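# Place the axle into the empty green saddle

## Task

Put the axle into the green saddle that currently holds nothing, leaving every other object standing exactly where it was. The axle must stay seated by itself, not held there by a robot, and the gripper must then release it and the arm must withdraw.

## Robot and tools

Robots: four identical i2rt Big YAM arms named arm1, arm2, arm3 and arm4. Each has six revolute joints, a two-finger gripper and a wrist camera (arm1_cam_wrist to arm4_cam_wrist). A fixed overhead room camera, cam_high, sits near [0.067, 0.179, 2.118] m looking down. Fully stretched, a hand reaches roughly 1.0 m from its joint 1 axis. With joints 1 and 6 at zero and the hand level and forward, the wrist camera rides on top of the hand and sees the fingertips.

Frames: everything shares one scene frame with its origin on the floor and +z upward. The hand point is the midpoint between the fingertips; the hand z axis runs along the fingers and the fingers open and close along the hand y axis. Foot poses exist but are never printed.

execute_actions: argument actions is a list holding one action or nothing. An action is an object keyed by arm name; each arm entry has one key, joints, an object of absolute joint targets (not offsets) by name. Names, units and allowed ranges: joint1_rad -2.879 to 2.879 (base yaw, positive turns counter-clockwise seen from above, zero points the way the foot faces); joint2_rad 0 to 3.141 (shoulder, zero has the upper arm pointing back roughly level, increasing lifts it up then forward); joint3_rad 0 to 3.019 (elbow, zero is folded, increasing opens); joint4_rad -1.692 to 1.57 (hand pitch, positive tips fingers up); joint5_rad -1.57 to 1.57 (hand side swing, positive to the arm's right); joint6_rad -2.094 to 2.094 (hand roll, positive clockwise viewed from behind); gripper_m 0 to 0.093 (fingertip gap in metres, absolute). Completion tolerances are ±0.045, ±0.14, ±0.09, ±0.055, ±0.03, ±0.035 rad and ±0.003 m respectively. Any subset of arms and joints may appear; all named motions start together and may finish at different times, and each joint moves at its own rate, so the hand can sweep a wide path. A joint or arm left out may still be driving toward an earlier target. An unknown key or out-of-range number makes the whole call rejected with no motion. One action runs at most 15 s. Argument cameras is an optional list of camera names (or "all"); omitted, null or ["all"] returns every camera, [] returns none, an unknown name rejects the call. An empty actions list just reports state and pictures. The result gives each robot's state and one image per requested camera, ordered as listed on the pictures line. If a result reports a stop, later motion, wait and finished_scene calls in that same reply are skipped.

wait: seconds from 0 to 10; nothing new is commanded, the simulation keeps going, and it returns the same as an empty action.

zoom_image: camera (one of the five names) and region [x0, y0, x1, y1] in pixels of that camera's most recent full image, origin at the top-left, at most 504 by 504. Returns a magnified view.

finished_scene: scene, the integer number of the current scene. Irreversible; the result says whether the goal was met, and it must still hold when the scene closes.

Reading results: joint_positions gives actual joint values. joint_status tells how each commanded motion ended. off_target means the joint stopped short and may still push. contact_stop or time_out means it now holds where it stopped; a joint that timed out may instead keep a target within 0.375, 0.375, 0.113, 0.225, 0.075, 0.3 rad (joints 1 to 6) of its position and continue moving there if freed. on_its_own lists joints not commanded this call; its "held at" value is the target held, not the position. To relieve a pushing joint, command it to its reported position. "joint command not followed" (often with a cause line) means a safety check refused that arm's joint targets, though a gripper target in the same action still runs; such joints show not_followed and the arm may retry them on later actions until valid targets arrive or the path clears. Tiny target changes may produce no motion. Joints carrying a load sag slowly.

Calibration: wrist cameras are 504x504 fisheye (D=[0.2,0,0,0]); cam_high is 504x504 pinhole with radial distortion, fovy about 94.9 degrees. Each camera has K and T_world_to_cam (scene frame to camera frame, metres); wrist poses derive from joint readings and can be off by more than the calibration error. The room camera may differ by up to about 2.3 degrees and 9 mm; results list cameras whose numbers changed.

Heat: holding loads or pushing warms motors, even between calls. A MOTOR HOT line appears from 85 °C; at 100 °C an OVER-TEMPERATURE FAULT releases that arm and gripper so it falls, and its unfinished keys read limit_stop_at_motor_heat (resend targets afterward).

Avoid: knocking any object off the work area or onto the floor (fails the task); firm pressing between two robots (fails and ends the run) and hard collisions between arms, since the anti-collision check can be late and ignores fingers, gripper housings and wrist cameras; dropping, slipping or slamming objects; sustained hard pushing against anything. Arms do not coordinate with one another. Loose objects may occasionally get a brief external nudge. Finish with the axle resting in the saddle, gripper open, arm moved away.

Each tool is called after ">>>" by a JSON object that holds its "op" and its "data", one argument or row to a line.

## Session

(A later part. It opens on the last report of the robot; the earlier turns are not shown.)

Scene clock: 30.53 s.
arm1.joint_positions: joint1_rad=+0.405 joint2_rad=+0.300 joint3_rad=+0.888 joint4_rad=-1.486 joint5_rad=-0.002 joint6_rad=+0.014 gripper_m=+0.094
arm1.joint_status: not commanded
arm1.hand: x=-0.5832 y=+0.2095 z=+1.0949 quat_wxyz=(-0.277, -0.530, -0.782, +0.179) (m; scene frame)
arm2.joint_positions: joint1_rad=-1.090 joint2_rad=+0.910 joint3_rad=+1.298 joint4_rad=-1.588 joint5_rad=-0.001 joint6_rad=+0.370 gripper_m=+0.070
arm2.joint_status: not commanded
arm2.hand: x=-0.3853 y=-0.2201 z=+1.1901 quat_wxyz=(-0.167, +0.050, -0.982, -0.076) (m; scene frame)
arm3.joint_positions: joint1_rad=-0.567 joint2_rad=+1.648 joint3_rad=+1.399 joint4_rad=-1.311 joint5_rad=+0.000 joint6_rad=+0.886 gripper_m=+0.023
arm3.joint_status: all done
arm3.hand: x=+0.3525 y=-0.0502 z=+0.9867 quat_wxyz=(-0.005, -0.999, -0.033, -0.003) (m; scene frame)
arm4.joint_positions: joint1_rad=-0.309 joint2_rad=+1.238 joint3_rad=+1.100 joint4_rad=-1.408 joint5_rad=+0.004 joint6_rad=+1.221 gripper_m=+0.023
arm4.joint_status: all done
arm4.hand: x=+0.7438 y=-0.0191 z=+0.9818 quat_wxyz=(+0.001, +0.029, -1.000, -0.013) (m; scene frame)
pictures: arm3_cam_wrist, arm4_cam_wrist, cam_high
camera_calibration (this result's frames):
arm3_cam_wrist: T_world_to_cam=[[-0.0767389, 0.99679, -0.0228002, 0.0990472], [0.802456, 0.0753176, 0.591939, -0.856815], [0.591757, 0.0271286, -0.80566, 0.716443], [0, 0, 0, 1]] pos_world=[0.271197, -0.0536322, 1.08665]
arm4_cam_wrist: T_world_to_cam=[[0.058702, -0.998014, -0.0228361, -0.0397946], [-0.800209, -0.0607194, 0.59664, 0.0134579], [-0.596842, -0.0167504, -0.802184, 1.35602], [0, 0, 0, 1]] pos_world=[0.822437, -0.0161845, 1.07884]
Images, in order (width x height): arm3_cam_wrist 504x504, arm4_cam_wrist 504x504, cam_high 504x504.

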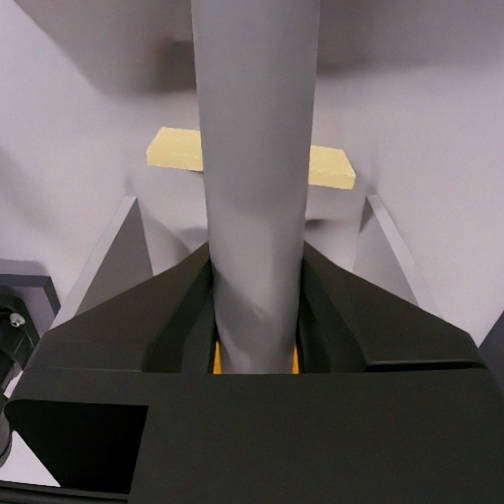

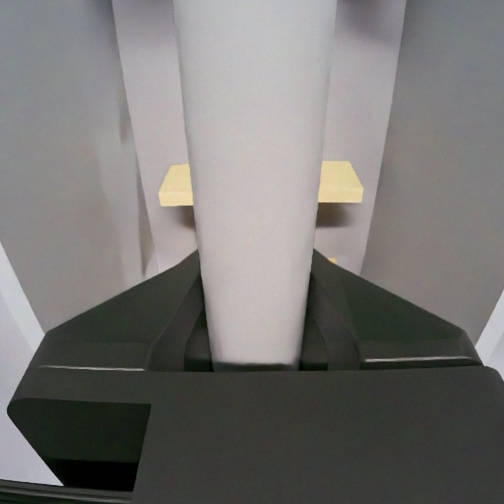

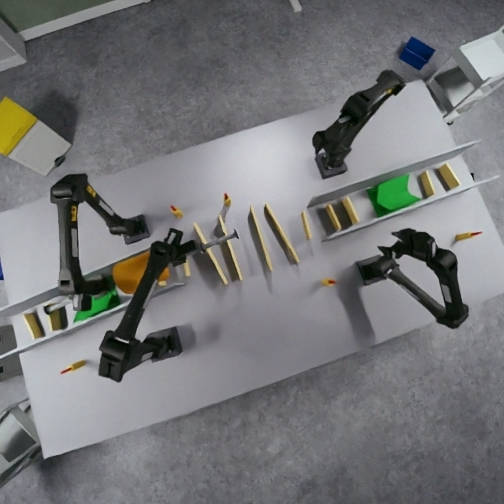

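>>> {"op": "execute_actions", "data": {
  "actions": [
    {"arm3":{"joints":{"joint1_rad":-0.703,"joint2_rad":1.80,"joint3_rad":1.738,"joint4_rad":-1.386,"joint6_rad":0.735}},"arm4":{"joints":{"joint1_rad":-0.006,"joint2_rad":1.15,"joint3_rad":1.07,"joint4_rad":-1.432,"joint6_rad":1.52}},"arm2":{"joints":{"joint1_rad":-1.13,"joint2_rad":1.5,"joint3_rad":1.75,"joint4_rad":-1.66}}}
  ],
  "cameras": []
}}

>>> {"op": "execute_actions", "data": {
  "actions": [
    {"arm3":{"joints":{"joint1_rad":-0.811,"joint2_rad":2.025,"joint3_rad":2.093,"joint4_rad":-1.512,"joint6_rad":0.627}},"arm4":{"joints":{"joint1_rad":0.315,"joint2_rad":1.185,"joint3_rad":1.13,"joint4_rad":-1.425,"joint6_rad":1.841}},"arm2":{"joints":{"joint2_rad":1.93,"joint3_rad":2.15}}}
  ],
  "cameras": ["arm2_cam_wrist","arm3_cam_wrist","cam_high"]
}}

Scene clock: 33.17 s.
arm1.joint_positions: joint1_rad=+0.405 joint2_rad=+0.300 joint3_rad=+0.888 joint4_rad=-1.486 joint5_rad=-0.002 joint6_rad=+0.014 gripper_m=+0.094
arm1.joint_status: not commanded
arm1.hand: x=-0.5832 y=+0.2095 z=+1.0949 quat_wxyz=(-0.277, -0.530, -0.782, +0.179) (m; scene frame)
arm2.joint_positions: joint1_rad=-1.117 joint2_rad=+1.510 joint3_rad=+1.696 joint4_rad=-1.656 joint5_rad=-0.001 joint6_rad=+0.370 gripper_m=+0.070
arm2.joint_status: all done
arm2.hand: x=-0.2185 y=-0.1492 z=+1.1422 quat_wxyz=(-0.046, +0.037, -0.998, -0.020) (m; scene frame)
arm3.joint_positions: joint1_rad=-0.707 joint2_rad=+1.827 joint3_rad=+1.647 joint4_rad=-1.378 joint5_rad=-0.004 joint6_rad=+0.744 gripper_m=+0.023
arm3.joint_status: joint3_rad time_out (moved +0.248 of +0.339); the others done
arm3.on_its_own: joint3_rad reads +1.647 and still pushes toward +1.738 since a time_out
arm3.hand: x=+0.2512 y=-0.0584 z=+0.9883 quat_wxyz=(-0.006, -0.999, -0.034, -0.002) (m; scene frame)
arm4.joint_positions: joint1_rad=-0.007 joint2_rad=+1.179 joint3_rad=+1.045 joint4_rad=-1.422 joint5_rad=+0.001 joint6_rad=+1.521 gripper_m=+0.023
arm4.joint_status: all done
arm4.hand: x=+0.6406 y=-0.0284 z=+0.9803 quat_wxyz=(+0.006, +0.029, -1.000, -0.010) (m; scene frame)
pictures: none
No camera images: the call's "cameras" was empty. Leave "cameras" out to get every camera's image.

not run: a stop came earlier in this reply.

>>> {"op": "execute_actions", "data": {
  "actions": [
    {"arm3":{"joints":{"joint1_rad":-0.811,"joint2_rad":2.035,"joint3_rad":2.093,"joint4_rad":-1.512,"joint6_rad":0.627}},"arm4":{"joints":{"joint1_rad":0.319,"joint2_rad":1.185,"joint3_rad":1.13,"joint4_rad":-1.425,"joint6_rad":1.841}},"arm2":{"joints":{"joint1_rad":-1.14,"joint2_rad":1.93,"joint3_rad":2.16}}}
  ],
  "cameras": ["arm2_cam_wrist","arm3_cam_wrist","cam_high"]
}}

Scene clock: 35.80 s.
arm1.joint_positions: joint1_rad=+0.405 joint2_rad=+0.300 joint3_rad=+0.888 joint4_rad=-1.486 joint5_rad=-0.002 joint6_rad=+0.014 gripper_m=+0.094
arm1.joint_status: not commanded
arm1.hand: x=-0.5832 y=+0.2095 z=+1.0949 quat_wxyz=(-0.277, -0.530, -0.782, +0.179) (m; scene frame)
arm2.joint_positions: joint1_rad=-1.126 joint2_rad=+1.941 joint3_rad=+2.107 joint4_rad=-1.657 joint5_rad=-0.001 joint6_rad=+0.370 gripper_m=+0.070
arm2.joint_status: all done
arm2.hand: x=-0.0792 y=-0.0888 z=+1.0805 quat_wxyz=(-0.036, +0.033, -0.999, -0.016) (m; scene frame)
arm3.joint_positions: joint1_rad=-0.813 joint2_rad=+2.069 joint3_rad=+1.998 joint4_rad=-1.505 joint5_rad=-0.004 joint6_rad=+0.637 gripper_m=+0.023
arm3.joint_status: joint3_rad time_out (moved +0.351 of +0.446); the others done
arm3.on_its_own: joint3_rad reads +1.998 and still pushes toward +2.093 since a time_out
arm3.hand: x=+0.1496 y=-0.0669 z=+0.9791 quat_wxyz=(+0.000, -0.999, -0.035, -0.009) (m; scene frame)
arm4.joint_positions: joint1_rad=+0.312 joint2_rad=+1.213 joint3_rad=+1.057 joint4_rad=-1.420 joint5_rad=-0.002 joint6_rad=+1.842 gripper_m=+0.023
arm4.joint_status: all done
arm4.hand: x=+0.5366 y=-0.0396 z=+0.9759 quat_wxyz=(+0.007, +0.029, -1.000, +0.001) (m; scene frame)
pictures: arm2_cam_wrist, arm3_cam_wrist, cam_high
camera_calibration (this result's frames):
arm2_cam_wrist: T_world_to_cam=[[0.0612934, -0.997528, -0.034356, -0.0454598], [-0.838982, -0.0701366, 0.53962, -0.652865], [-0.540696, -0.00425108, -0.841207, 0.986466], [0, 0, 0, 1]] pos_world=[-0.0115773, -0.0869436, 1.18056]
arm3_cam_wrist: T_world_to_cam=[[-0.0796904, 0.996721, -0.0140394, 0.0917862], [0.794974, 0.0720447, 0.60235, -0.69751], [0.601386, 0.0368405, -0.798109, 0.822697], [0, 0, 0, 1]] pos_world=[0.0670584, -0.0715419, 1.07803]
Images, in order (width x height): arm2_cam_wrist 504x504, arm3_cam_wrist 504x504, cam_high 504x504.

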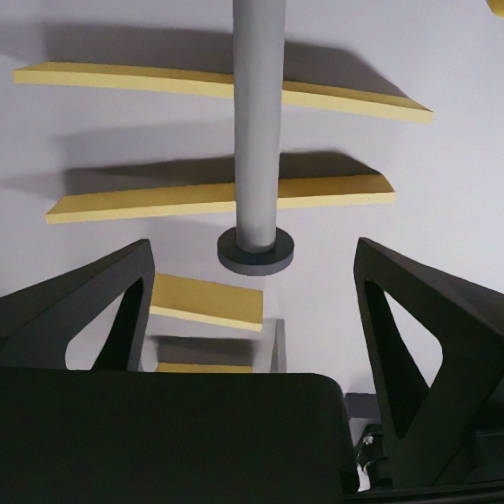

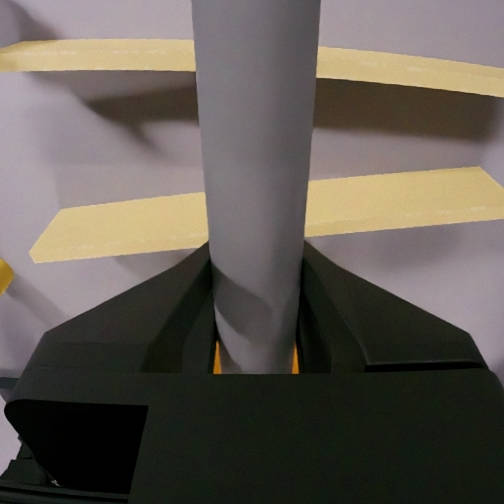

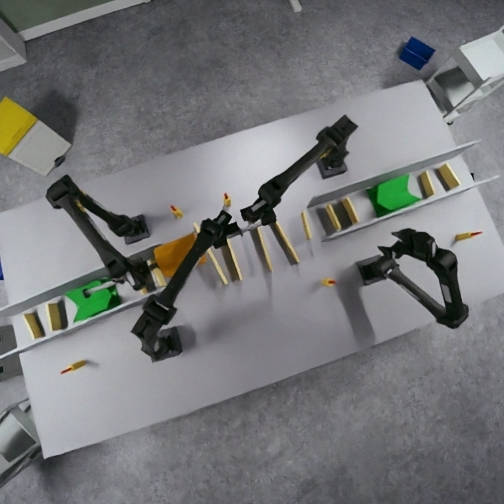

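>>> {"op": "execute_actions", "data": {
  "actions": [
    {"arm2":{"joints":{"joint1_rad":-1.105,"joint2_rad":1.93,"joint3_rad":1.835,"joint4_rad":-1.45}}}
  ],
  "cameras": ["arm2_cam_wrist","arm1_cam_wrist","cam_high"]
}}

Scene clock: 37.37 s.
arm1.joint_positions: joint1_rad=+0.405 joint2_rad=+0.300 joint3_rad=+0.888 joint4_rad=-1.486 joint5_rad=-0.002 joint6_rad=+0.014 gripper_m=+0.094
arm1.joint_status: not commanded
arm1.hand: x=-0.5832 y=+0.2095 z=+1.0949 quat_wxyz=(-0.277, -0.530, -0.782, +0.179) (m; scene frame)
arm2.joint_positions: joint1_rad=-1.119 joint2_rad=+1.927 joint3_rad=+1.831 joint4_rad=-1.461 joint5_rad=-0.001 joint6_rad=+0.370 gripper_m=+0.070
arm2.joint_status: all done
arm2.hand: x=-0.0971 y=-0.0921 z=+0.9826 quat_wxyz=(-0.005, +0.037, -0.999, -0.003) (m; scene frame)
arm3.joint_positions: joint1_rad=-0.813 joint2_rad=+2.069 joint3_rad=+1.998 joint4_rad=-1.505 joint5_rad=-0.004 joint6_rad=+0.637 gripper_m=+0.023
arm3.joint_status: not commanded
arm3.on_its_own: joint3_rad reads +1.998 and still pushes toward +2.093 since a time_out
arm3.hand: x=+0.1496 y=-0.0669 z=+0.9791 quat_wxyz=(+0.000, -0.999, -0.035, -0.009) (m; scene frame)
arm4.joint_positions: joint1_rad=+0.312 joint2_rad=+1.213 joint3_rad=+1.057 joint4_rad=-1.420 joint5_rad=-0.002 joint6_rad=+1.842 gripper_m=+0.023
arm4.joint_status: not commanded
arm4.hand: x=+0.5366 y=-0.0396 z=+0.9759 quat_wxyz=(+0.007, +0.029, -1.000, +0.001) (m; scene frame)
pictures: arm1_cam_wrist, arm2_cam_wrist, cam_high
camera_calibration (this result's frames):
arm1_cam_wrist: T_world_to_cam=[[-0.926702, -0.375745, -0.00628538, -0.456985], [-0.375428, 0.926403, -0.0288386, -0.378616], [0.0166587, -0.0243651, -0.999564, 1.23184], [0, 0, 0, 1]] pos_world=[-0.586152, 0.209056, 1.21752]
arm2_cam_wrist: T_world_to_cam=[[0.0675522, -0.997667, -0.00987911, -0.0744933], [-0.804321, -0.0603141, 0.591126, -0.661676], [-0.590343, -0.0319859, -0.806519, 0.852988], [0, 0, 0, 1]] pos_world=[-0.0236125, -0.0869444, 1.07835]
Images, in order (width x height): arm1_cam_wrist 504x504, arm2_cam_wrist 504x504, cam_high 504x504.

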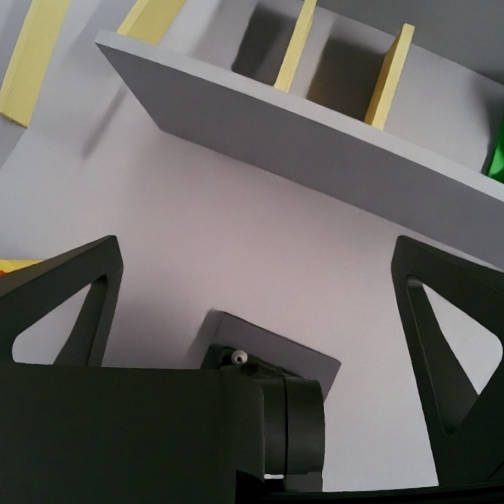

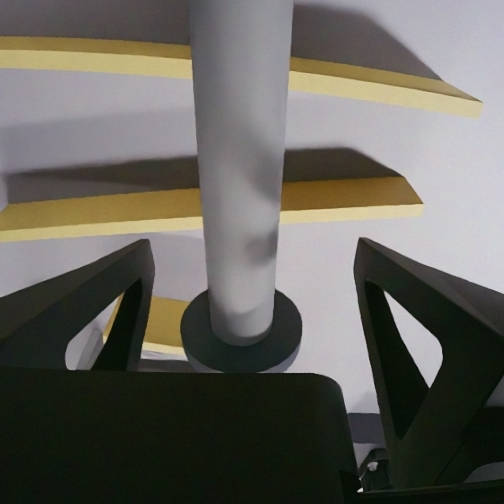

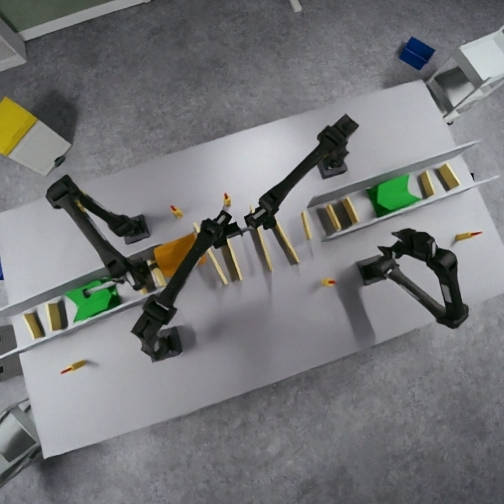

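>>> {"op": "execute_actions", "data": {
  "actions": [
    {"arm2":{"joints":{"joint1_rad":-1.097,"joint2_rad":1.94,"joint3_rad":1.797,"joint4_rad":-1.405}}}
  ],
  "cameras": ["arm2_cam_wrist"]
}}

Scene clock: 42.33 s.
arm1.joint_positions: joint1_rad=+0.405 joint2_rad=+0.300 joint3_rad=+0.888 joint4_rad=-1.486 joint5_rad=-0.002 joint6_rad=+0.014 gripper_m=+0.094
arm1.joint_status: not commanded
arm1.hand: x=-0.5832 y=+0.2095 z=+1.0949 quat_wxyz=(-0.277, -0.530, -0.782, +0.179) (m; scene frame)
arm2.joint_positions: joint1_rad=-1.111 joint2_rad=+1.927 joint3_rad=+1.800 joint4_rad=-1.416 joint5_rad=-0.001 joint6_rad=+0.370 gripper_m=+0.070
arm2.joint_status: all done
arm2.hand: x=-0.0971 y=-0.0867 z=+0.9713 quat_wxyz=(-0.012, +0.041, -0.999, -0.006) (m; scene frame)
arm3.joint_positions: joint1_rad=-0.813 joint2_rad=+2.069 joint3_rad=+1.998 joint4_rad=-1.505 joint5_rad=-0.004 joint6_rad=+0.637 gripper_m=+0.023
arm3.joint_status: not commanded
arm3.on_its_own: joint3_rad reads +1.998 and still pushes toward +2.093 since a time_out
arm3.hand: x=+0.1496 y=-0.0669 z=+0.9791 quat_wxyz=(+0.000, -0.999, -0.035, -0.009) (m; scene frame)
arm4.joint_positions: joint1_rad=+0.312 joint2_rad=+1.213 joint3_rad=+1.057 joint4_rad=-1.420 joint5_rad=-0.002 joint6_rad=+1.842 gripper_m=+0.023
arm4.joint_status: not commanded
arm4.hand: x=+0.5366 y=-0.0396 z=+0.9759 quat_wxyz=(+0.007, +0.029, -1.000, +0.001) (m; scene frame)
pictures: arm2_cam_wrist
camera_calibration (this result's frames):
arm2_cam_wrist: T_world_to_cam=[[0.0757144, -0.997011, -0.0153475, -0.0630893], [-0.811646, -0.0705638, 0.579872, -0.64526], [-0.579222, -0.0314479, -0.814563, 0.852959], [0, 0, 0, 1]] pos_world=[-0.0248935, -0.0816089, 1.06799]
Images, in order (width x height): arm2_cam_wrist 504x504.

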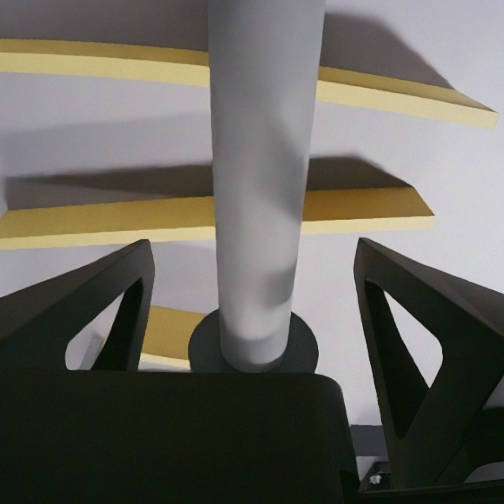

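>>> {"op": "execute_actions", "data": {
  "actions": [
    {"arm2":{"joints":{"joint2_rad":1.958,"joint3_rad":1.785,"joint4_rad":-1.405}}}
  ],
  "cameras": ["arm2_cam_wrist"]
}}

>>> {"op": "execute_actions", "data": {
  "actions": [
    {"arm2":{"joints":{"gripper_m":0}}}
  ],
  "cameras": ["arm2_cam_wrist"]
}}

Scene clock: 43.17 s.
arm1.joint_positions: joint1_rad=+0.405 joint2_rad=+0.300 joint3_rad=+0.888 joint4_rad=-1.486 joint5_rad=-0.002 joint6_rad=+0.014 gripper_m=+0.094
arm1.joint_status: not commanded
arm1.hand: x=-0.5832 y=+0.2095 z=+1.0949 quat_wxyz=(-0.277, -0.530, -0.782, +0.179) (m; scene frame)
arm2.joint_positions: joint1_rad=-1.111 joint2_rad=+1.936 joint3_rad=+1.790 joint4_rad=-1.416 joint5_rad=-0.001 joint6_rad=+0.370 gripper_m=+0.070
arm2.joint_status: all done
arm2.hand: x=-0.0994 y=-0.0879 z=+0.9622 quat_wxyz=(-0.004, +0.041, -0.999, -0.002) (m; scene frame)
arm3.joint_positions: joint1_rad=-0.813 joint2_rad=+2.069 joint3_rad=+1.998 joint4_rad=-1.505 joint5_rad=-0.004 joint6_rad=+0.637 gripper_m=+0.023
arm3.joint_status: not commanded
arm3.on_its_own: joint3_rad reads +1.998 and still pushes toward +2.093 since a time_out
arm3.hand: x=+0.1496 y=-0.0669 z=+0.9791 quat_wxyz=(+0.000, -0.999, -0.035, -0.009) (m; scene frame)
arm4.joint_positions: joint1_rad=+0.312 joint2_rad=+1.213 joint3_rad=+1.057 joint4_rad=-1.420 joint5_rad=-0.002 joint6_rad=+1.842 gripper_m=+0.023
arm4.joint_status: not commanded
arm4.hand: x=+0.5366 y=-0.0396 z=+0.9759 quat_wxyz=(+0.007, +0.029, -1.000, +0.001) (m; scene frame)
pictures: arm2_cam_wrist
camera_calibration (this result's frames):
arm2_cam_wrist: T_world_to_cam=[[0.0755098, -0.997109, -0.00848257, -0.0708069], [-0.801776, -0.0657707, 0.593995, -0.654119], [-0.592835, -0.0380513, -0.804424, 0.832483], [0, 0, 0, 1]] pos_world=[-0.0255846, -0.081947, 1.05761]
Images, in order (width x height): arm2_cam_wrist 504x504.

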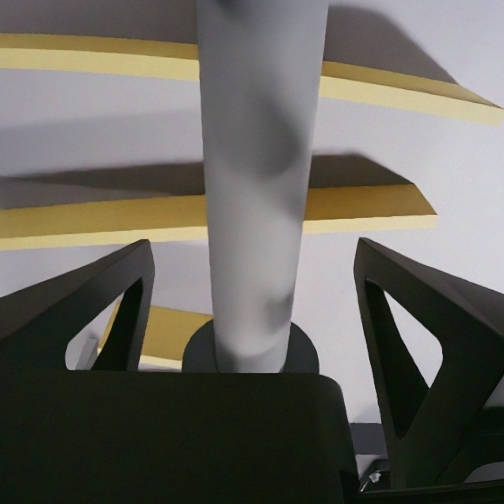

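Scene clock: 43.83 s.
arm1.joint_positions: joint1_rad=+0.405 joint2_rad=+0.300 joint3_rad=+0.888 joint4_rad=-1.486 joint5_rad=-0.002 joint6_rad=+0.014 gripper_m=+0.094
arm1.joint_status: not commanded
arm1.hand: x=-0.5832 y=+0.2095 z=+1.0949 quat_wxyz=(-0.277, -0.530, -0.782, +0.179) (m; scene frame)
arm2.joint_positions: joint1_rad=-1.111 joint2_rad=+1.936 joint3_rad=+1.790 joint4_rad=-1.416 joint5_rad=-0.002 joint6_rad=+0.383 gripper_m=+0.024
arm2.joint_status: gripper_m off_target (ended at +0.024, target +0.000)
arm2.hand: x=-0.0993 y=-0.0878 z=+0.9622 quat_wxyz=(-0.004, +0.034, -0.999, -0.003) (m; scene frame)
arm3.joint_positions: joint1_rad=-0.813 joint2_rad=+2.069 joint3_rad=+1.998 joint4_rad=-1.505 joint5_rad=-0.004 joint6_rad=+0.637 gripper_m=+0.023
arm3.joint_status: not commanded
arm3.on_its_own: joint3_rad reads +1.998 and still pushes toward +2.093 since a time_out
arm3.hand: x=+0.1496 y=-0.0669 z=+0.9791 quat_wxyz=(+0.000, -0.999, -0.035, -0.009) (m; scene frame)
arm4.joint_positions: joint1_rad=+0.312 joint2_rad=+1.213 joint3_rad=+1.057 joint4_rad=-1.420 joint5_rad=-0.002 joint6_rad=+1.842 gripper_m=+0.023
arm4.joint_status: not commanded
arm4.hand: x=+0.5367 y=-0.0395 z=+0.9759 quat_wxyz=(+0.007, +0.029, -1.000, +0.001) (m; scene frame)
pictures: arm2_cam_wrist
camera_calibration (this result's frames):
arm2_cam_wrist: T_world_to_cam=[[0.062576, -0.997999, -0.00907676, -0.0715027], [-0.80263, -0.0557273, 0.593869, -0.65315], [-0.593186, -0.0298767, -0.804511, 0.833286], [0, 0, 0, 1]] pos_world=[-0.0254693, -0.082862, 1.05762]
Images, in order (width x height): arm2_cam_wrist 504x504.

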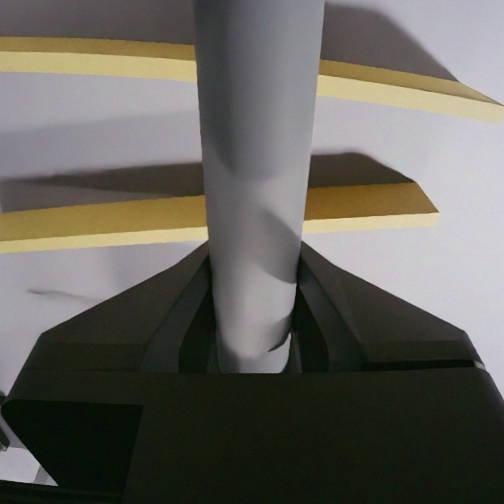

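>>> {"op": "execute_actions", "data": {
  "actions": [
    {"arm2":{"joints":{"joint2_rad":1.9,"joint3_rad":1.86}},"arm4":{"joints":{"joint2_rad":1.17,"joint3_rad":1.145}},"arm3":{"joints":{"joint2_rad":2.06,"joint3_rad":2.03}}}
  ],
  "cameras": ["arm2_cam_wrist","arm4_cam_wrist"]
}}

Scene clock: 44.70 s.
arm1.joint_positions: joint1_rad=+0.405 joint2_rad=+0.300 joint3_rad=+0.888 joint4_rad=-1.486 joint5_rad=-0.002 joint6_rad=+0.014 gripper_m=+0.094
arm1.joint_status: not commanded
arm1.hand: x=-0.5832 y=+0.2095 z=+1.0949 quat_wxyz=(-0.277, -0.530, -0.782, +0.179) (m; scene frame)
arm2.joint_positions: joint1_rad=-1.111 joint2_rad=+1.933 joint3_rad=+1.790 joint4_rad=-1.416 joint5_rad=-0.002 joint6_rad=+0.383 gripper_m=+0.024
arm2.joint_status: all done
arm2.hand: x=-0.0994 y=-0.0878 z=+0.9641 quat_wxyz=(-0.005, +0.034, -0.999, -0.003) (m; scene frame)
arm3.joint_positions: joint1_rad=-0.813 joint2_rad=+2.070 joint3_rad=+1.998 joint4_rad=-1.505 joint5_rad=-0.004 joint6_rad=+0.637 gripper_m=+0.023
arm3.joint_status: all done
arm3.hand: x=+0.1496 y=-0.0669 z=+0.9786 quat_wxyz=(+0.000, -0.999, -0.035, -0.009) (m; scene frame)
arm4.joint_positions: joint1_rad=+0.312 joint2_rad=+1.213 joint3_rad=+1.057 joint4_rad=-1.420 joint5_rad=-0.003 joint6_rad=+1.842 gripper_m=+0.023
arm4.joint_status: all done
arm4.hand: x=+0.5366 y=-0.0396 z=+0.9759 quat_wxyz=(+0.007, +0.029, -1.000, +0.001) (m; scene frame)
pictures: arm2_cam_wrist, arm4_cam_wrist
camera_calibration (this result's frames):
arm2_cam_wrist: T_world_to_cam=[[0.0626069, -0.997984, -0.0103793, -0.0702615], [-0.80446, -0.0566161, 0.591303, -0.65219], [-0.590698, -0.0286699, -0.806383, 0.836989], [0, 0, 0, 1]] pos_world=[-0.0258535, -0.0830479, 1.05985]
arm4_cam_wrist: T_world_to_cam=[[0.0594388, -0.998219, 0.00503817, -0.0758352], [-0.793151, -0.0441623, 0.607422, -0.163733], [-0.606117, -0.0401004, -0.794364, 1.22368], [0, 0, 0, 1]] pos_world=[0.616338, -0.0338608, 1.07189]
Images, in order (width x height): arm2_cam_wrist 504x504, arm4_cam_wrist 504x504.

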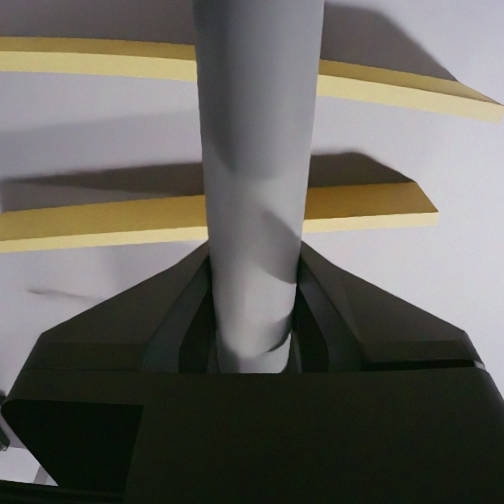

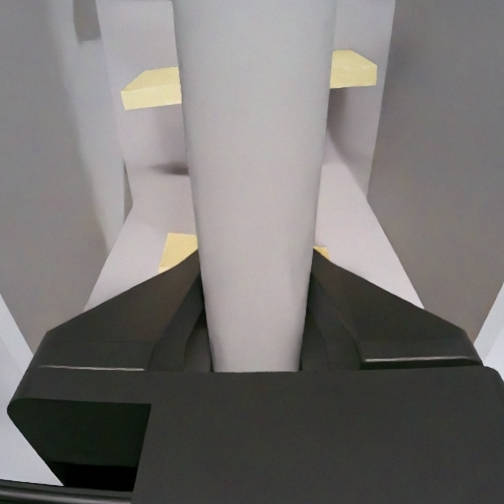

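>>> {"op": "execute_actions", "data": {
  "actions": [
    {"arm3":{"joints":{"gripper_m":0.06,"joint3_rad":2.02}}}
  ],
  "cameras": []
}}

>>> {"op": "execute_actions", "data": {
  "actions": [
    {"arm3":{"joints":{"joint2_rad":1.95,"joint3_rad":2.1,"joint4_rad":-1.66}}}
  ],
  "cameras": ["arm4_cam_wrist","cam_high"]
}}

>>> {"op": "execute_actions", "data": {
  "actions": [
    {"arm3":{"joints":{"joint2_rad":0.8,"joint3_rad":0.95}}}
  ],
  "cameras": []
}}

>>> {"op": "execute_actions", "data": {
  "actions": [
    {"arm3":{"joints":{"joint1_rad":0.435,"joint6_rad":1.9}}}
  ],
  "cameras": []
}}

>>> {"op": "execute_actions", "data": {
  "actions": [
    {"arm3":{"joints":{"joint2_rad":1.375,"joint3_rad":1.41,"joint4_rad":-1.565}}}
  ],
  "cameras": ["arm3_cam_wrist","cam_high"]
}}

Scene clock: 45.87 s.
arm1.joint_positions: joint1_rad=+0.405 joint2_rad=+0.300 joint3_rad=+0.888 joint4_rad=-1.486 joint5_rad=-0.002 joint6_rad=+0.014 gripper_m=+0.094
arm1.joint_status: not commanded
arm1.hand: x=-0.5832 y=+0.2095 z=+1.0949 quat_wxyz=(-0.277, -0.530, -0.782, +0.179) (m; scene frame)
arm2.joint_positions: joint1_rad=-1.111 joint2_rad=+1.933 joint3_rad=+1.790 joint4_rad=-1.416 joint5_rad=-0.002 joint6_rad=+0.383 gripper_m=+0.024
arm2.joint_status: not commanded
arm2.hand: x=-0.0994 y=-0.0878 z=+0.9641 quat_wxyz=(-0.005, +0.034, -0.999, -0.003) (m; scene frame)
arm3.joint_positions: joint1_rad=-0.813 joint2_rad=+2.070 joint3_rad=+1.998 joint4_rad=-1.505 joint5_rad=-0.004 joint6_rad=+0.637 gripper_m=+0.060
arm3.joint_status: all done
arm3.hand: x=+0.1496 y=-0.0669 z=+0.9786 quat_wxyz=(+0.000, -0.999, -0.035, -0.009) (m; scene frame)
arm4.joint_positions: joint1_rad=+0.312 joint2_rad=+1.213 joint3_rad=+1.057 joint4_rad=-1.420 joint5_rad=-0.004 joint6_rad=+1.842 gripper_m=+0.023
arm4.joint_status: not commanded
arm4.hand: x=+0.5364 y=-0.0396 z=+0.9759 quat_wxyz=(+0.008, +0.029, -1.000, +0.001) (m; scene frame)
pictures: none
No camera images: the call's "cameras" was empty. Leave "cameras" out to get every camera's image.

Scene clock: 47.33 s.
arm1.joint_positions: joint1_rad=+0.405 joint2_rad=+0.300 joint3_rad=+0.888 joint4_rad=-1.486 joint5_rad=-0.002 joint6_rad=+0.014 gripper_m=+0.094
arm1.joint_status: not commanded
arm1.hand: x=-0.5832 y=+0.2095 z=+1.0949 quat_wxyz=(-0.277, -0.530, -0.782, +0.179) (m; scene frame)
arm2.joint_positions: joint1_rad=-1.111 joint2_rad=+1.933 joint3_rad=+1.790 joint4_rad=-1.416 joint5_rad=-0.002 joint6_rad=+0.383 gripper_m=+0.024
arm2.joint_status: not commanded
arm2.hand: x=-0.0994 y=-0.0878 z=+0.9641 quat_wxyz=(-0.005, +0.034, -0.999, -0.003) (m; scene frame)
arm3.joint_positions: joint1_rad=-0.813 joint2_rad=+1.946 joint3_rad=+2.055 joint4_rad=-1.648 joint5_rad=-0.004 joint6_rad=+0.637 gripper_m=+0.060
arm3.joint_status: all done
arm3.hand: x=+0.1721 y=-0.0467 z=+1.0755 quat_wxyz=(-0.011, -0.999, -0.035, +0.005) (m; scene frame)
arm4.joint_positions: joint1_rad=+0.312 joint2_rad=+1.213 joint3_rad=+1.057 joint4_rad=-1.420 joint5_rad=-0.004 joint6_rad=+1.842 gripper_m=+0.023
arm4.joint_status: not commanded
arm4.hand: x=+0.5364 y=-0.0396 z=+0.9759 quat_wxyz=(+0.008, +0.029, -1.000, +0.001) (m; scene frame)
pictures: arm4_cam_wrist, cam_high
camera_calibration (this result's frames):
arm4_cam_wrist: T_world_to_cam=[[0.0594446, -0.998218, 0.00524142, -0.0760716], [-0.792712, -0.0440141, 0.608005, -0.164634], [-0.606691, -0.0402975, -0.793916, 1.22347], [0, 0, 0, 1]] pos_world=[0.616283, -0.0338794, 1.07183]
Images, in order (width x height): arm4_cam_wrist 504x504, cam_high 504x504.

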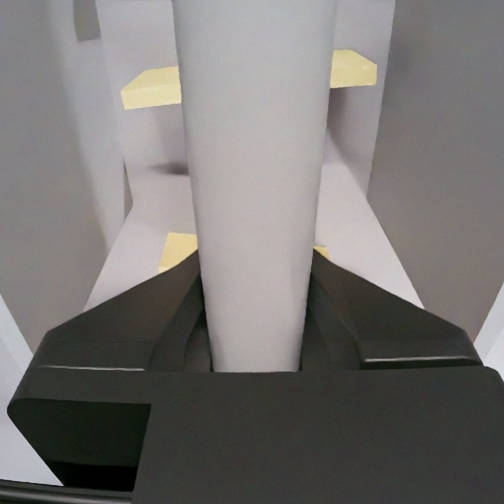

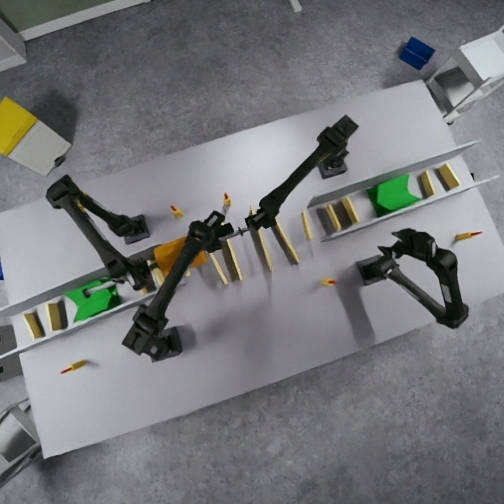

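Scene clock: 49.00 s.
arm1.joint_positions: joint1_rad=+0.405 joint2_rad=+0.300 joint3_rad=+0.888 joint4_rad=-1.486 joint5_rad=-0.002 joint6_rad=+0.014 gripper_m=+0.094
arm1.joint_status: not commanded
arm1.hand: x=-0.5832 y=+0.2095 z=+1.0949 quat_wxyz=(-0.277, -0.530, -0.782, +0.179) (m; scene frame)
arm2.joint_positions: joint1_rad=-1.111 joint2_rad=+1.933 joint3_rad=+1.790 joint4_rad=-1.416 joint5_rad=-0.002 joint6_rad=+0.383 gripper_m=+0.024
arm2.joint_status: not commanded
arm2.hand: x=-0.0994 y=-0.0878 z=+0.9641 quat_wxyz=(-0.005, +0.034, -0.999, -0.003) (m; scene frame)
arm3.joint_positions: joint1_rad=-0.813 joint2_rad=+0.814 joint3_rad=+0.957 joint4_rad=-1.655 joint5_rad=-0.004 joint6_rad=+0.637 gripper_m=+0.060
arm3.joint_status: all done
arm3.hand: x=+0.4821 y=+0.2178 z=+1.0871 quat_wxyz=(-0.020, -0.999, -0.034, +0.016) (m; scene frame)
arm4.joint_positions: joint1_rad=+0.312 joint2_rad=+1.213 joint3_rad=+1.057 joint4_rad=-1.420 joint5_rad=-0.004 joint6_rad=+1.842 gripper_m=+0.023
arm4.joint_status: not commanded
arm4.hand: x=+0.5364 y=-0.0396 z=+0.9759 quat_wxyz=(+0.008, +0.029, -1.000, +0.001) (m; scene frame)
pictures: none
No camera images: the call's "cameras" was empty. Leave "cameras" out to get every camera's image.

Scene clock: 51.03 s.
arm1.joint_positions: joint1_rad=+0.405 joint2_rad=+0.300 joint3_rad=+0.888 joint4_rad=-1.486 joint5_rad=-0.002 joint6_rad=+0.014 gripper_m=+0.094
arm1.joint_status: not commanded
arm1.hand: x=-0.5832 y=+0.2095 z=+1.0949 quat_wxyz=(-0.277, -0.530, -0.782, +0.179) (m; scene frame)
arm2.joint_positions: joint1_rad=-1.111 joint2_rad=+1.933 joint3_rad=+1.790 joint4_rad=-1.416 joint5_rad=-0.002 joint6_rad=+0.383 gripper_m=+0.024
arm2.joint_status: not commanded
arm2.hand: x=-0.0994 y=-0.0878 z=+0.9641 quat_wxyz=(-0.005, +0.034, -0.999, -0.003) (m; scene frame)
arm3.joint_positions: joint1_rad=+0.429 joint2_rad=+0.814 joint3_rad=+0.957 joint4_rad=-1.655 joint5_rad=-0.002 joint6_rad=+1.887 gripper_m=+0.060
arm3.joint_status: all done
arm3.hand: x=+0.7117 y=+0.1607 z=+1.0898 quat_wxyz=(-0.027, -0.999, -0.031, -0.017) (m; scene frame)
arm4.joint_positions: joint1_rad=+0.312 joint2_rad=+1.213 joint3_rad=+1.057 joint4_rad=-1.420 joint5_rad=-0.004 joint6_rad=+1.842 gripper_m=+0.023
arm4.joint_status: not commanded
arm4.hand: x=+0.5364 y=-0.0396 z=+0.9759 quat_wxyz=(+0.008, +0.029, -1.000, +0.001) (m; scene frame)
pictures: none
No camera images: the call's "cameras" was empty. Leave "cameras" out to get every camera's image.

Scene clock: 52.37 s.
arm1.joint_positions: joint1_rad=+0.405 joint2_rad=+0.300 joint3_rad=+0.888 joint4_rad=-1.486 joint5_rad=-0.002 joint6_rad=+0.014 gripper_m=+0.094
arm1.joint_status: not commanded
arm1.hand: x=-0.5832 y=+0.2095 z=+1.0949 quat_wxyz=(-0.277, -0.530, -0.782, +0.179) (m; scene frame)
arm2.joint_positions: joint1_rad=-1.111 joint2_rad=+1.933 joint3_rad=+1.790 joint4_rad=-1.416 joint5_rad=-0.002 joint6_rad=+0.383 gripper_m=+0.024
arm2.joint_status: not commanded
arm2.hand: x=-0.0994 y=-0.0878 z=+0.9641 quat_wxyz=(-0.005, +0.034, -0.999, -0.003) (m; scene frame)
arm3.joint_positions: joint1_rad=+0.429 joint2_rad=+1.380 joint3_rad=+1.349 joint4_rad=-1.572 joint5_rad=-0.002 joint6_rad=+1.888 gripper_m=+0.060
arm3.joint_status: all done
arm3.hand: x=+0.7807 y=-0.0131 z=+1.0866 quat_wxyz=(+0.015, -0.999, -0.030, -0.001) (m; scene frame)
arm4.joint_positions: joint1_rad=+0.312 joint2_rad=+1.213 joint3_rad=+1.057 joint4_rad=-1.420 joint5_rad=-0.004 joint6_rad=+1.842 gripper_m=+0.023
arm4.joint_status: not commanded
arm4.hand: x=+0.5364 y=-0.0396 z=+0.9759 quat_wxyz=(+0.008, +0.029, -1.000, +0.001) (m; scene frame)
pictures: arm3_cam_wrist, cam_high
camera_calibration (this result's frames):
arm3_cam_wrist: T_world_to_cam=[[-0.0713545, 0.997304, 0.0171274, 0.0496119], [0.80551, 0.0474881, 0.590676, -1.2637], [0.58827, 0.0559437, -0.806727, 0.546822], [0, 0, 0, 1]] pos_world=[0.699783, -0.0200588, 1.18672]
Images, in order (width x height): arm3_cam_wrist 504x504, cam_high 504x504.

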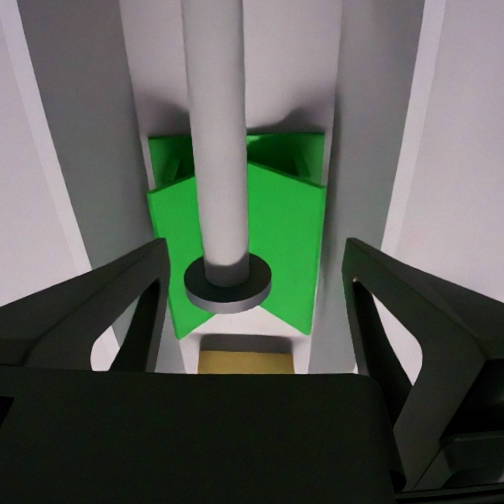

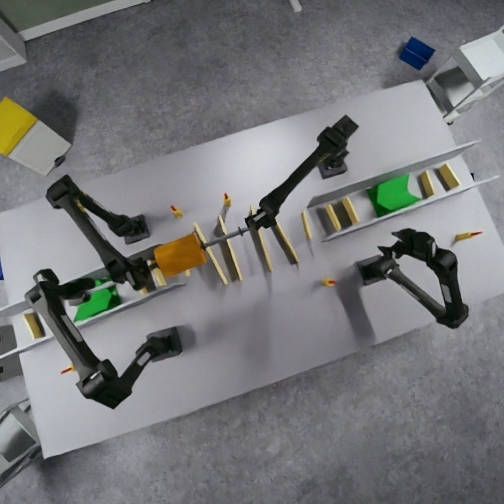

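>>> {"op": "execute_actions", "data": {
  "actions": [
    {"arm3":{"joints":{"joint2_rad":1.435,"joint3_rad":1.40,"joint4_rad":-1.50}}}
  ],
  "cameras": []
}}

>>> {"op": "execute_actions", "data": {
  "actions": [
    {"arm3":{"joints":{"joint2_rad":1.435,"joint3_rad":1.155,"joint4_rad":-1.27}}}
  ],
  "cameras": ["arm3_cam_wrist"]
}}

Scene clock: 53.43 s.
arm1.joint_positions: joint1_rad=+0.405 joint2_rad=+0.300 joint3_rad=+0.888 joint4_rad=-1.486 joint5_rad=-0.002 joint6_rad=+0.014 gripper_m=+0.094
arm1.joint_status: not commanded
arm1.hand: x=-0.5832 y=+0.2095 z=+1.0949 quat_wxyz=(-0.277, -0.530, -0.782, +0.179) (m; scene frame)
arm2.joint_positions: joint1_rad=-1.111 joint2_rad=+1.933 joint3_rad=+1.790 joint4_rad=-1.416 joint5_rad=-0.002 joint6_rad=+0.383 gripper_m=+0.024
arm2.joint_status: not commanded
arm2.hand: x=-0.0994 y=-0.0878 z=+0.9641 quat_wxyz=(-0.005, +0.034, -0.999, -0.003) (m; scene frame)
arm3.joint_positions: joint1_rad=+0.429 joint2_rad=+1.424 joint3_rad=+1.349 joint4_rad=-1.512 joint5_rad=-0.002 joint6_rad=+1.888 gripper_m=+0.060
arm3.joint_status: all done
arm3.hand: x=+0.7882 y=-0.0315 z=+1.0698 quat_wxyz=(+0.008, -1.000, -0.030, -0.004) (m; scene frame)
arm4.joint_positions: joint1_rad=+0.312 joint2_rad=+1.213 joint3_rad=+1.057 joint4_rad=-1.420 joint5_rad=-0.004 joint6_rad=+1.842 gripper_m=+0.023
arm4.joint_status: not commanded
arm4.hand: x=+0.5364 y=-0.0396 z=+0.9759 quat_wxyz=(+0.008, +0.029, -1.000, +0.001) (m; scene frame)
pictures: none
No camera images: the call's "cameras" was empty. Leave "cameras" out to get every camera's image.

Scene clock: 54.43 s.
arm1.joint_positions: joint1_rad=+0.405 joint2_rad=+0.300 joint3_rad=+0.888 joint4_rad=-1.486 joint5_rad=-0.002 joint6_rad=+0.014 gripper_m=+0.094
arm1.joint_status: not commanded
arm1.hand: x=-0.5832 y=+0.2095 z=+1.0949 quat_wxyz=(-0.277, -0.530, -0.782, +0.179) (m; scene frame)
arm2.joint_positions: joint1_rad=-1.111 joint2_rad=+1.933 joint3_rad=+1.790 joint4_rad=-1.416 joint5_rad=-0.002 joint6_rad=+0.383 gripper_m=+0.024
arm2.joint_status: not commanded
arm2.hand: x=-0.0994 y=-0.0878 z=+0.9641 quat_wxyz=(-0.005, +0.034, -0.999, -0.003) (m; scene frame)
arm3.joint_positions: joint1_rad=+0.429 joint2_rad=+1.426 joint3_rad=+1.159 joint4_rad=-1.283 joint5_rad=-0.002 joint6_rad=+1.888 gripper_m=+0.060
arm3.joint_status: all done
arm3.hand: x=+0.7881 y=-0.0291 z=+0.9976 quat_wxyz=(-0.010, -0.999, -0.030, -0.010) (m; scene frame)
arm4.joint_positions: joint1_rad=+0.312 joint2_rad=+1.213 joint3_rad=+1.057 joint4_rad=-1.420 joint5_rad=-0.004 joint6_rad=+1.842 gripper_m=+0.023
arm4.joint_status: not commanded
arm4.hand: x=+0.5364 y=-0.0396 z=+0.9759 quat_wxyz=(+0.008, +0.029, -1.000, +0.001) (m; scene frame)
pictures: arm3_cam_wrist
camera_calibration (this result's frames):
arm3_cam_wrist: T_world_to_cam=[[-0.0706089, 0.996944, -0.0334186, 0.117515], [0.793878, 0.0764483, 0.603253, -1.21887], [0.603964, 0.0160648, -0.796849, 0.44815], [0, 0, 0, 1]] pos_world=[0.705269, -0.0311749, 1.09633]
Images, in order (width x height): arm3_cam_wrist 504x504.

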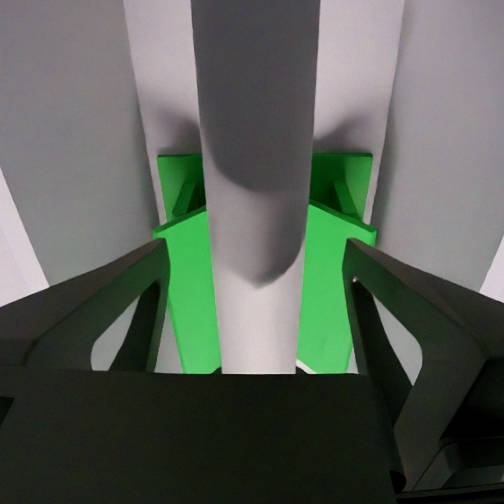

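>>> {"op": "execute_actions", "data": {
  "actions": [
    {"arm3":{"joints":{"gripper_m":0}}}
  ],
  "cameras": []
}}

>>> {"op": "execute_actions", "data": {
  "actions": [
    {"arm3":{"joints":{"joint2_rad":1.395,"joint3_rad":1.225}},"arm2":{"joints":{"joint2_rad":1.88,"joint3_rad":1.875}},"arm4":{"joints":{"joint2_rad":1.205,"joint3_rad":1.085}}}
  ],
  "cameras": ["arm3_cam_wrist","arm2_cam_wrist"]
}}

Scene clock: 55.33 s.
arm1.joint_positions: joint1_rad=+0.405 joint2_rad=+0.300 joint3_rad=+0.888 joint4_rad=-1.486 joint5_rad=-0.002 joint6_rad=+0.014 gripper_m=+0.094
arm1.joint_status: not commanded
arm1.hand: x=-0.5832 y=+0.2095 z=+1.0949 quat_wxyz=(-0.277, -0.530, -0.782, +0.179) (m; scene frame)
arm2.joint_positions: joint1_rad=-1.111 joint2_rad=+1.933 joint3_rad=+1.790 joint4_rad=-1.415 joint5_rad=-0.003 joint6_rad=+0.384 gripper_m=+0.024
arm2.joint_status: not commanded
arm2.hand: x=-0.0993 y=-0.0876 z=+0.9641 quat_wxyz=(-0.006, +0.034, -0.999, -0.004) (m; scene frame)
arm3.joint_positions: joint1_rad=+0.429 joint2_rad=+1.426 joint3_rad=+1.159 joint4_rad=-1.282 joint5_rad=-0.002 joint6_rad=+1.885 gripper_m=+0.023
arm3.joint_status: gripper_m off_target (ended at +0.023, target +0.000)
arm3.hand: x=+0.7881 y=-0.0292 z=+0.9976 quat_wxyz=(-0.010, -0.999, -0.031, -0.010) (m; scene frame)
arm4.joint_positions: joint1_rad=+0.312 joint2_rad=+1.213 joint3_rad=+1.057 joint4_rad=-1.421 joint5_rad=-0.004 joint6_rad=+1.842 gripper_m=+0.023
arm4.joint_status: not commanded
arm4.hand: x=+0.5365 y=-0.0399 z=+0.9760 quat_wxyz=(+0.008, +0.029, -1.000, +0.001) (m; scene frame)
pictures: none
No camera images: the call's "cameras" was empty. Leave "cameras" out to get every camera's image.

Scene clock: 55.93 s.
arm1.joint_positions: joint1_rad=+0.405 joint2_rad=+0.300 joint3_rad=+0.888 joint4_rad=-1.486 joint5_rad=-0.002 joint6_rad=+0.014 gripper_m=+0.094
arm1.joint_status: not commanded
arm1.hand: x=-0.5832 y=+0.2095 z=+1.0949 quat_wxyz=(-0.277, -0.530, -0.782, +0.179) (m; scene frame)
arm2.joint_positions: joint1_rad=-1.111 joint2_rad=+1.932 joint3_rad=+1.790 joint4_rad=-1.415 joint5_rad=-0.003 joint6_rad=+0.384 gripper_m=+0.024
arm2.joint_status: all done
arm2.hand: x=-0.0993 y=-0.0876 z=+0.9644 quat_wxyz=(-0.006, +0.034, -0.999, -0.004) (m; scene frame)
arm3.joint_positions: joint1_rad=+0.429 joint2_rad=+1.426 joint3_rad=+1.159 joint4_rad=-1.282 joint5_rad=-0.002 joint6_rad=+1.885 gripper_m=+0.023
arm3.joint_status: all done
arm3.hand: x=+0.7881 y=-0.0292 z=+0.9977 quat_wxyz=(-0.010, -0.999, -0.032, -0.010) (m; scene frame)
arm4.joint_positions: joint1_rad=+0.312 joint2_rad=+1.214 joint3_rad=+1.057 joint4_rad=-1.421 joint5_rad=-0.004 joint6_rad=+1.842 gripper_m=+0.023
arm4.joint_status: all done
arm4.hand: x=+0.5364 y=-0.0399 z=+0.9757 quat_wxyz=(+0.008, +0.029, -1.000, +0.002) (m; scene frame)
pictures: arm2_cam_wrist, arm3_cam_wrist
camera_calibration (this result's frames):
arm2_cam_wrist: T_world_to_cam=[[0.0618631, -0.998018, -0.011528, -0.0690399], [-0.804911, -0.0567161, 0.590679, -0.651681], [-0.590162, -0.0272622, -0.806824, 0.837837], [0, 0, 0, 1]] pos_world=[-0.0258148, -0.0830226, 1.06013]
arm3_cam_wrist: T_world_to_cam=[[-0.0736338, 0.996699, -0.0342062, 0.120759], [0.793506, 0.0793298, 0.603369, -1.21872], [0.604091, 0.0172856, -0.796728, 0.448068], [0, 0, 0, 1]] pos_world=[0.70528, -0.0314242, 1.09646]
Images, in order (width x height): arm2_cam_wrist 504x504, arm3_cam_wrist 504x504.

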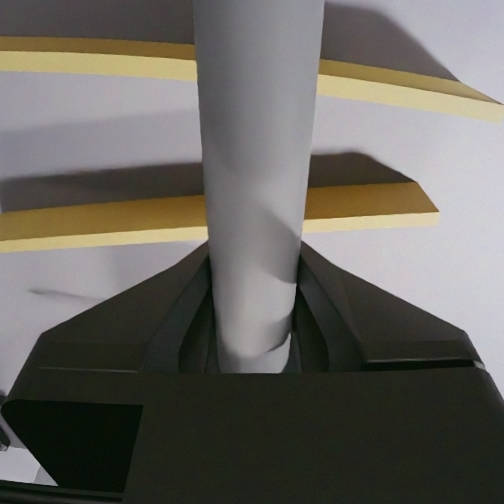

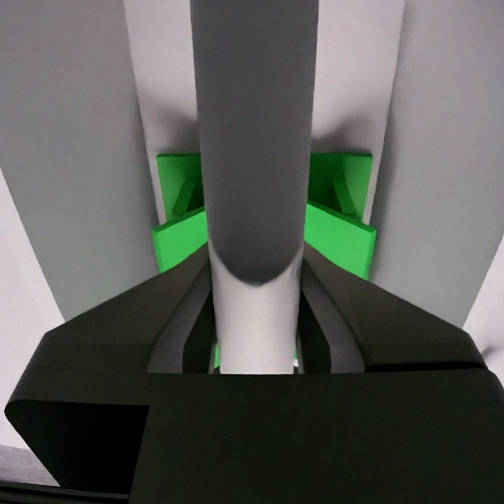

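>>> {"op": "execute_actions", "data": {
  "actions": [
    {"arm4":{"joints":{"gripper_m":0.06}}}
  ],
  "cameras": []
}}

>>> {"op": "execute_actions", "data": {
  "actions": [
    {"arm4":{"joints":{"joint2_rad":1.19,"joint3_rad":1.34,"joint4_rad":-1.66}},"arm1":{"joints":{"gripper_m":0.06,"joint6_rad":1.98}}}
  ],
  "cameras": []
}}

>>> {"op": "execute_actions", "data": {
  "actions": [
    {"arm4":{"joints":{"joint2_rad":0.4,"joint3_rad":0.8}}}
  ],
  "cameras": []
}}

>>> {"op": "execute_actions", "data": {
  "actions": [
    {"arm2":{"joints":{"joint1_rad":-0.975,"joint2_rad":1.605,"joint3_rad":1.48,"joint4_rad":-1.375,"joint6_rad":0.535}},"arm3":{"joints":{"joint1_rad":0.106,"joint2_rad":1.34,"joint3_rad":1.12,"joint4_rad":-1.282,"joint6_rad":1.587}},"arm4":{"joints":{"joint1_rad":-1.5}}}
  ],
  "cameras": ["arm3_cam_wrist","arm2_cam_wrist","cam_high"]
}}

Scene clock: 57.93 s.
arm1.joint_positions: joint1_rad=+0.405 joint2_rad=+0.300 joint3_rad=+0.888 joint4_rad=-1.486 joint5_rad=-0.002 joint6_rad=+0.014 gripper_m=+0.094
arm1.joint_status: not commanded
arm1.hand: x=-0.5832 y=+0.2095 z=+1.0949 quat_wxyz=(-0.277, -0.530, -0.782, +0.179) (m; scene frame)
arm2.joint_positions: joint1_rad=-1.110 joint2_rad=+1.932 joint3_rad=+1.790 joint4_rad=-1.415 joint5_rad=-0.003 joint6_rad=+0.384 gripper_m=+0.024
arm2.joint_status: not commanded
arm2.hand: x=-0.0994 y=-0.0874 z=+0.9644 quat_wxyz=(-0.006, +0.034, -0.999, -0.004) (m; scene frame)
arm3.joint_positions: joint1_rad=+0.429 joint2_rad=+1.426 joint3_rad=+1.159 joint4_rad=-1.282 joint5_rad=-0.001 joint6_rad=+1.884 gripper_m=+0.023
arm3.joint_status: not commanded
arm3.hand: x=+0.7881 y=-0.0294 z=+0.9977 quat_wxyz=(-0.011, -0.999, -0.032, -0.010) (m; scene frame)
arm4.joint_positions: joint1_rad=+0.312 joint2_rad=+1.211 joint3_rad=+1.057 joint4_rad=-1.421 joint5_rad=-0.004 joint6_rad=+1.842 gripper_m=+0.060
arm4.joint_status: all done
arm4.hand: x=+0.5365 y=-0.0399 z=+0.9765 quat_wxyz=(+0.008, +0.029, -1.000, +0.001) (m; scene frame)
pictures: none
No camera images: the call's "cameras" was empty. Leave "cameras" out to get every camera's image.

Scene clock: 60.27 s.
arm1.joint_positions: joint1_rad=+0.405 joint2_rad=+0.300 joint3_rad=+0.888 joint4_rad=-1.486 joint5_rad=-0.002 joint6_rad=+1.965 gripper_m=+0.060
arm1.joint_status: all done
arm1.hand: x=-0.5832 y=+0.2095 z=+1.0949 quat_wxyz=(-0.303, -0.944, +0.000, -0.129) (m; scene frame)
arm2.joint_positions: joint1_rad=-1.110 joint2_rad=+1.932 joint3_rad=+1.790 joint4_rad=-1.415 joint5_rad=-0.003 joint6_rad=+0.384 gripper_m=+0.024
arm2.joint_status: not commanded
arm2.hand: x=-0.0994 y=-0.0874 z=+0.9644 quat_wxyz=(-0.006, +0.034, -0.999, -0.004) (m; scene frame)
arm3.joint_positions: joint1_rad=+0.429 joint2_rad=+1.426 joint3_rad=+1.159 joint4_rad=-1.282 joint5_rad=-0.001 joint6_rad=+1.884 gripper_m=+0.023
arm3.joint_status: not commanded
arm3.hand: x=+0.7881 y=-0.0294 z=+0.9977 quat_wxyz=(-0.011, -0.999, -0.032, -0.010) (m; scene frame)
arm4.joint_positions: joint1_rad=+0.312 joint2_rad=+1.186 joint3_rad=+1.302 joint4_rad=-1.648 joint5_rad=-0.004 joint6_rad=+1.842 gripper_m=+0.060
arm4.joint_status: all done
arm4.hand: x=+0.5370 y=-0.0374 z=+1.0777 quat_wxyz=(+0.014, +0.029, -0.999, -0.020) (m; scene frame)
pictures: none
No camera images: the call's "cameras" was empty. Leave "cameras" out to get every camera's image.

Scene clock: 61.63 s.
arm1.joint_positions: joint1_rad=+0.405 joint2_rad=+0.300 joint3_rad=+0.888 joint4_rad=-1.486 joint5_rad=-0.002 joint6_rad=+1.965 gripper_m=+0.060
arm1.joint_status: not commanded
arm1.hand: x=-0.5832 y=+0.2095 z=+1.0949 quat_wxyz=(-0.303, -0.944, +0.000, -0.129) (m; scene frame)
arm2.joint_positions: joint1_rad=-1.110 joint2_rad=+1.932 joint3_rad=+1.790 joint4_rad=-1.415 joint5_rad=-0.003 joint6_rad=+0.384 gripper_m=+0.024
arm2.joint_status: not commanded
arm2.hand: x=-0.0994 y=-0.0874 z=+0.9644 quat_wxyz=(-0.006, +0.034, -0.999, -0.004) (m; scene frame)
arm3.joint_positions: joint1_rad=+0.429 joint2_rad=+1.426 joint3_rad=+1.159 joint4_rad=-1.282 joint5_rad=-0.001 joint6_rad=+1.884 gripper_m=+0.023
arm3.joint_status: not commanded
arm3.hand: x=+0.7881 y=-0.0294 z=+0.9977 quat_wxyz=(-0.011, -0.999, -0.032, -0.010) (m; scene frame)
arm4.joint_positions: joint1_rad=+0.312 joint2_rad=+0.401 joint3_rad=+0.805 joint4_rad=-1.654 joint5_rad=-0.004 joint6_rad=+1.842 gripper_m=+0.060
arm4.joint_status: all done
arm4.hand: x=+0.6019 y=-0.2295 z=+1.0281 quat_wxyz=(+0.056, +0.028, -0.986, -0.154) (m; scene frame)
pictures: none
No camera images: the call's "cameras" was empty. Leave "cameras" out to get every camera's image.

Scene clock: 63.53 s.
arm1.joint_positions: joint1_rad=+0.405 joint2_rad=+0.300 joint3_rad=+0.888 joint4_rad=-1.486 joint5_rad=-0.002 joint6_rad=+1.965 gripper_m=+0.060
arm1.joint_status: not commanded
arm1.hand: x=-0.5832 y=+0.2095 z=+1.0949 quat_wxyz=(-0.303, -0.944, +0.000, -0.129) (m; scene frame)
arm2.joint_positions: joint1_rad=-0.965 joint2_rad=+1.627 joint3_rad=+1.459 joint4_rad=-1.380 joint5_rad=-0.011 joint6_rad=+0.562 gripper_m=+0.024
arm2.joint_status: all done
arm2.hand: x=-0.2332 y=-0.0714 z=+0.9987 quat_wxyz=(-0.006, +0.018, -1.000, -0.011) (m; scene frame)
arm3.joint_positions: joint1_rad=+0.105 joint2_rad=+1.389 joint3_rad=+1.111 joint4_rad=-1.282 joint5_rad=+0.015 joint6_rad=+1.587 gripper_m=+0.023
arm3.joint_status: all done
arm3.hand: x=+0.6558 y=-0.0397 z=+0.9924 quat_wxyz=(-0.006, -1.000, -0.019, +0.001) (m; scene frame)
arm4.joint_positions: joint1_rad=-1.494 joint2_rad=+0.401 joint3_rad=+0.805 joint4_rad=-1.654 joint5_rad=-0.002 joint6_rad=+1.842 gripper_m=+0.060
arm4.joint_status: all done
arm4.hand: x=+0.7715 y=-0.3392 z=+1.0253 quat_wxyz=(-0.084, -0.758, -0.634, -0.128) (m; scene frame)
pictures: arm2_cam_wrist, arm3_cam_wrist, cam_high
camera_calibration (this result's frames):
arm2_cam_wrist: T_world_to_cam=[[0.0300473, -0.999225, -0.025443, -0.037761], [-0.806542, -0.039273, 0.589871, -0.777134], [-0.590413, 0.00279677, -0.807096, 0.789284], [0, 0, 0, 1]] pos_world=[-0.159652, -0.0704595, 1.09448]
arm3_cam_wrist: T_world_to_cam=[[-0.0482316, 0.99851, -0.0255114, 0.0960656], [0.80901, 0.0540323, 0.585306, -1.10289], [0.585813, 0.0075913, -0.810411, 0.549135], [0, 0, 0, 1]] pos_world=[0.575188, -0.0404997, 1.093]
Images, in order (width x height): arm2_cam_wrist 504x504, arm3_cam_wrist 504x504, cam_high 504x504.

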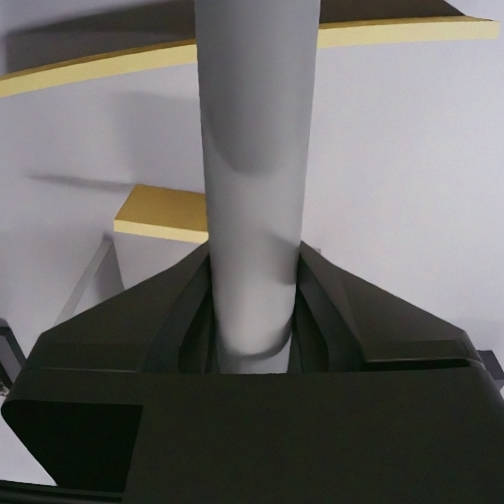

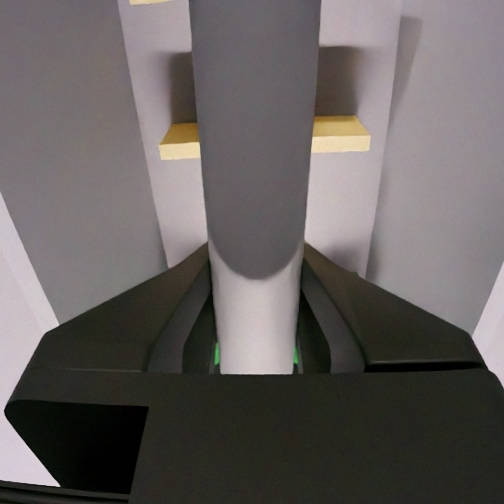

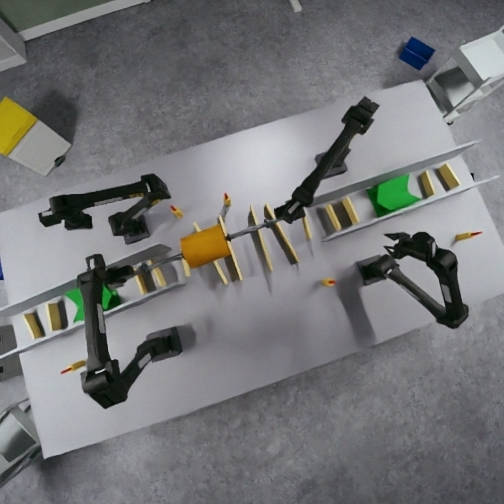

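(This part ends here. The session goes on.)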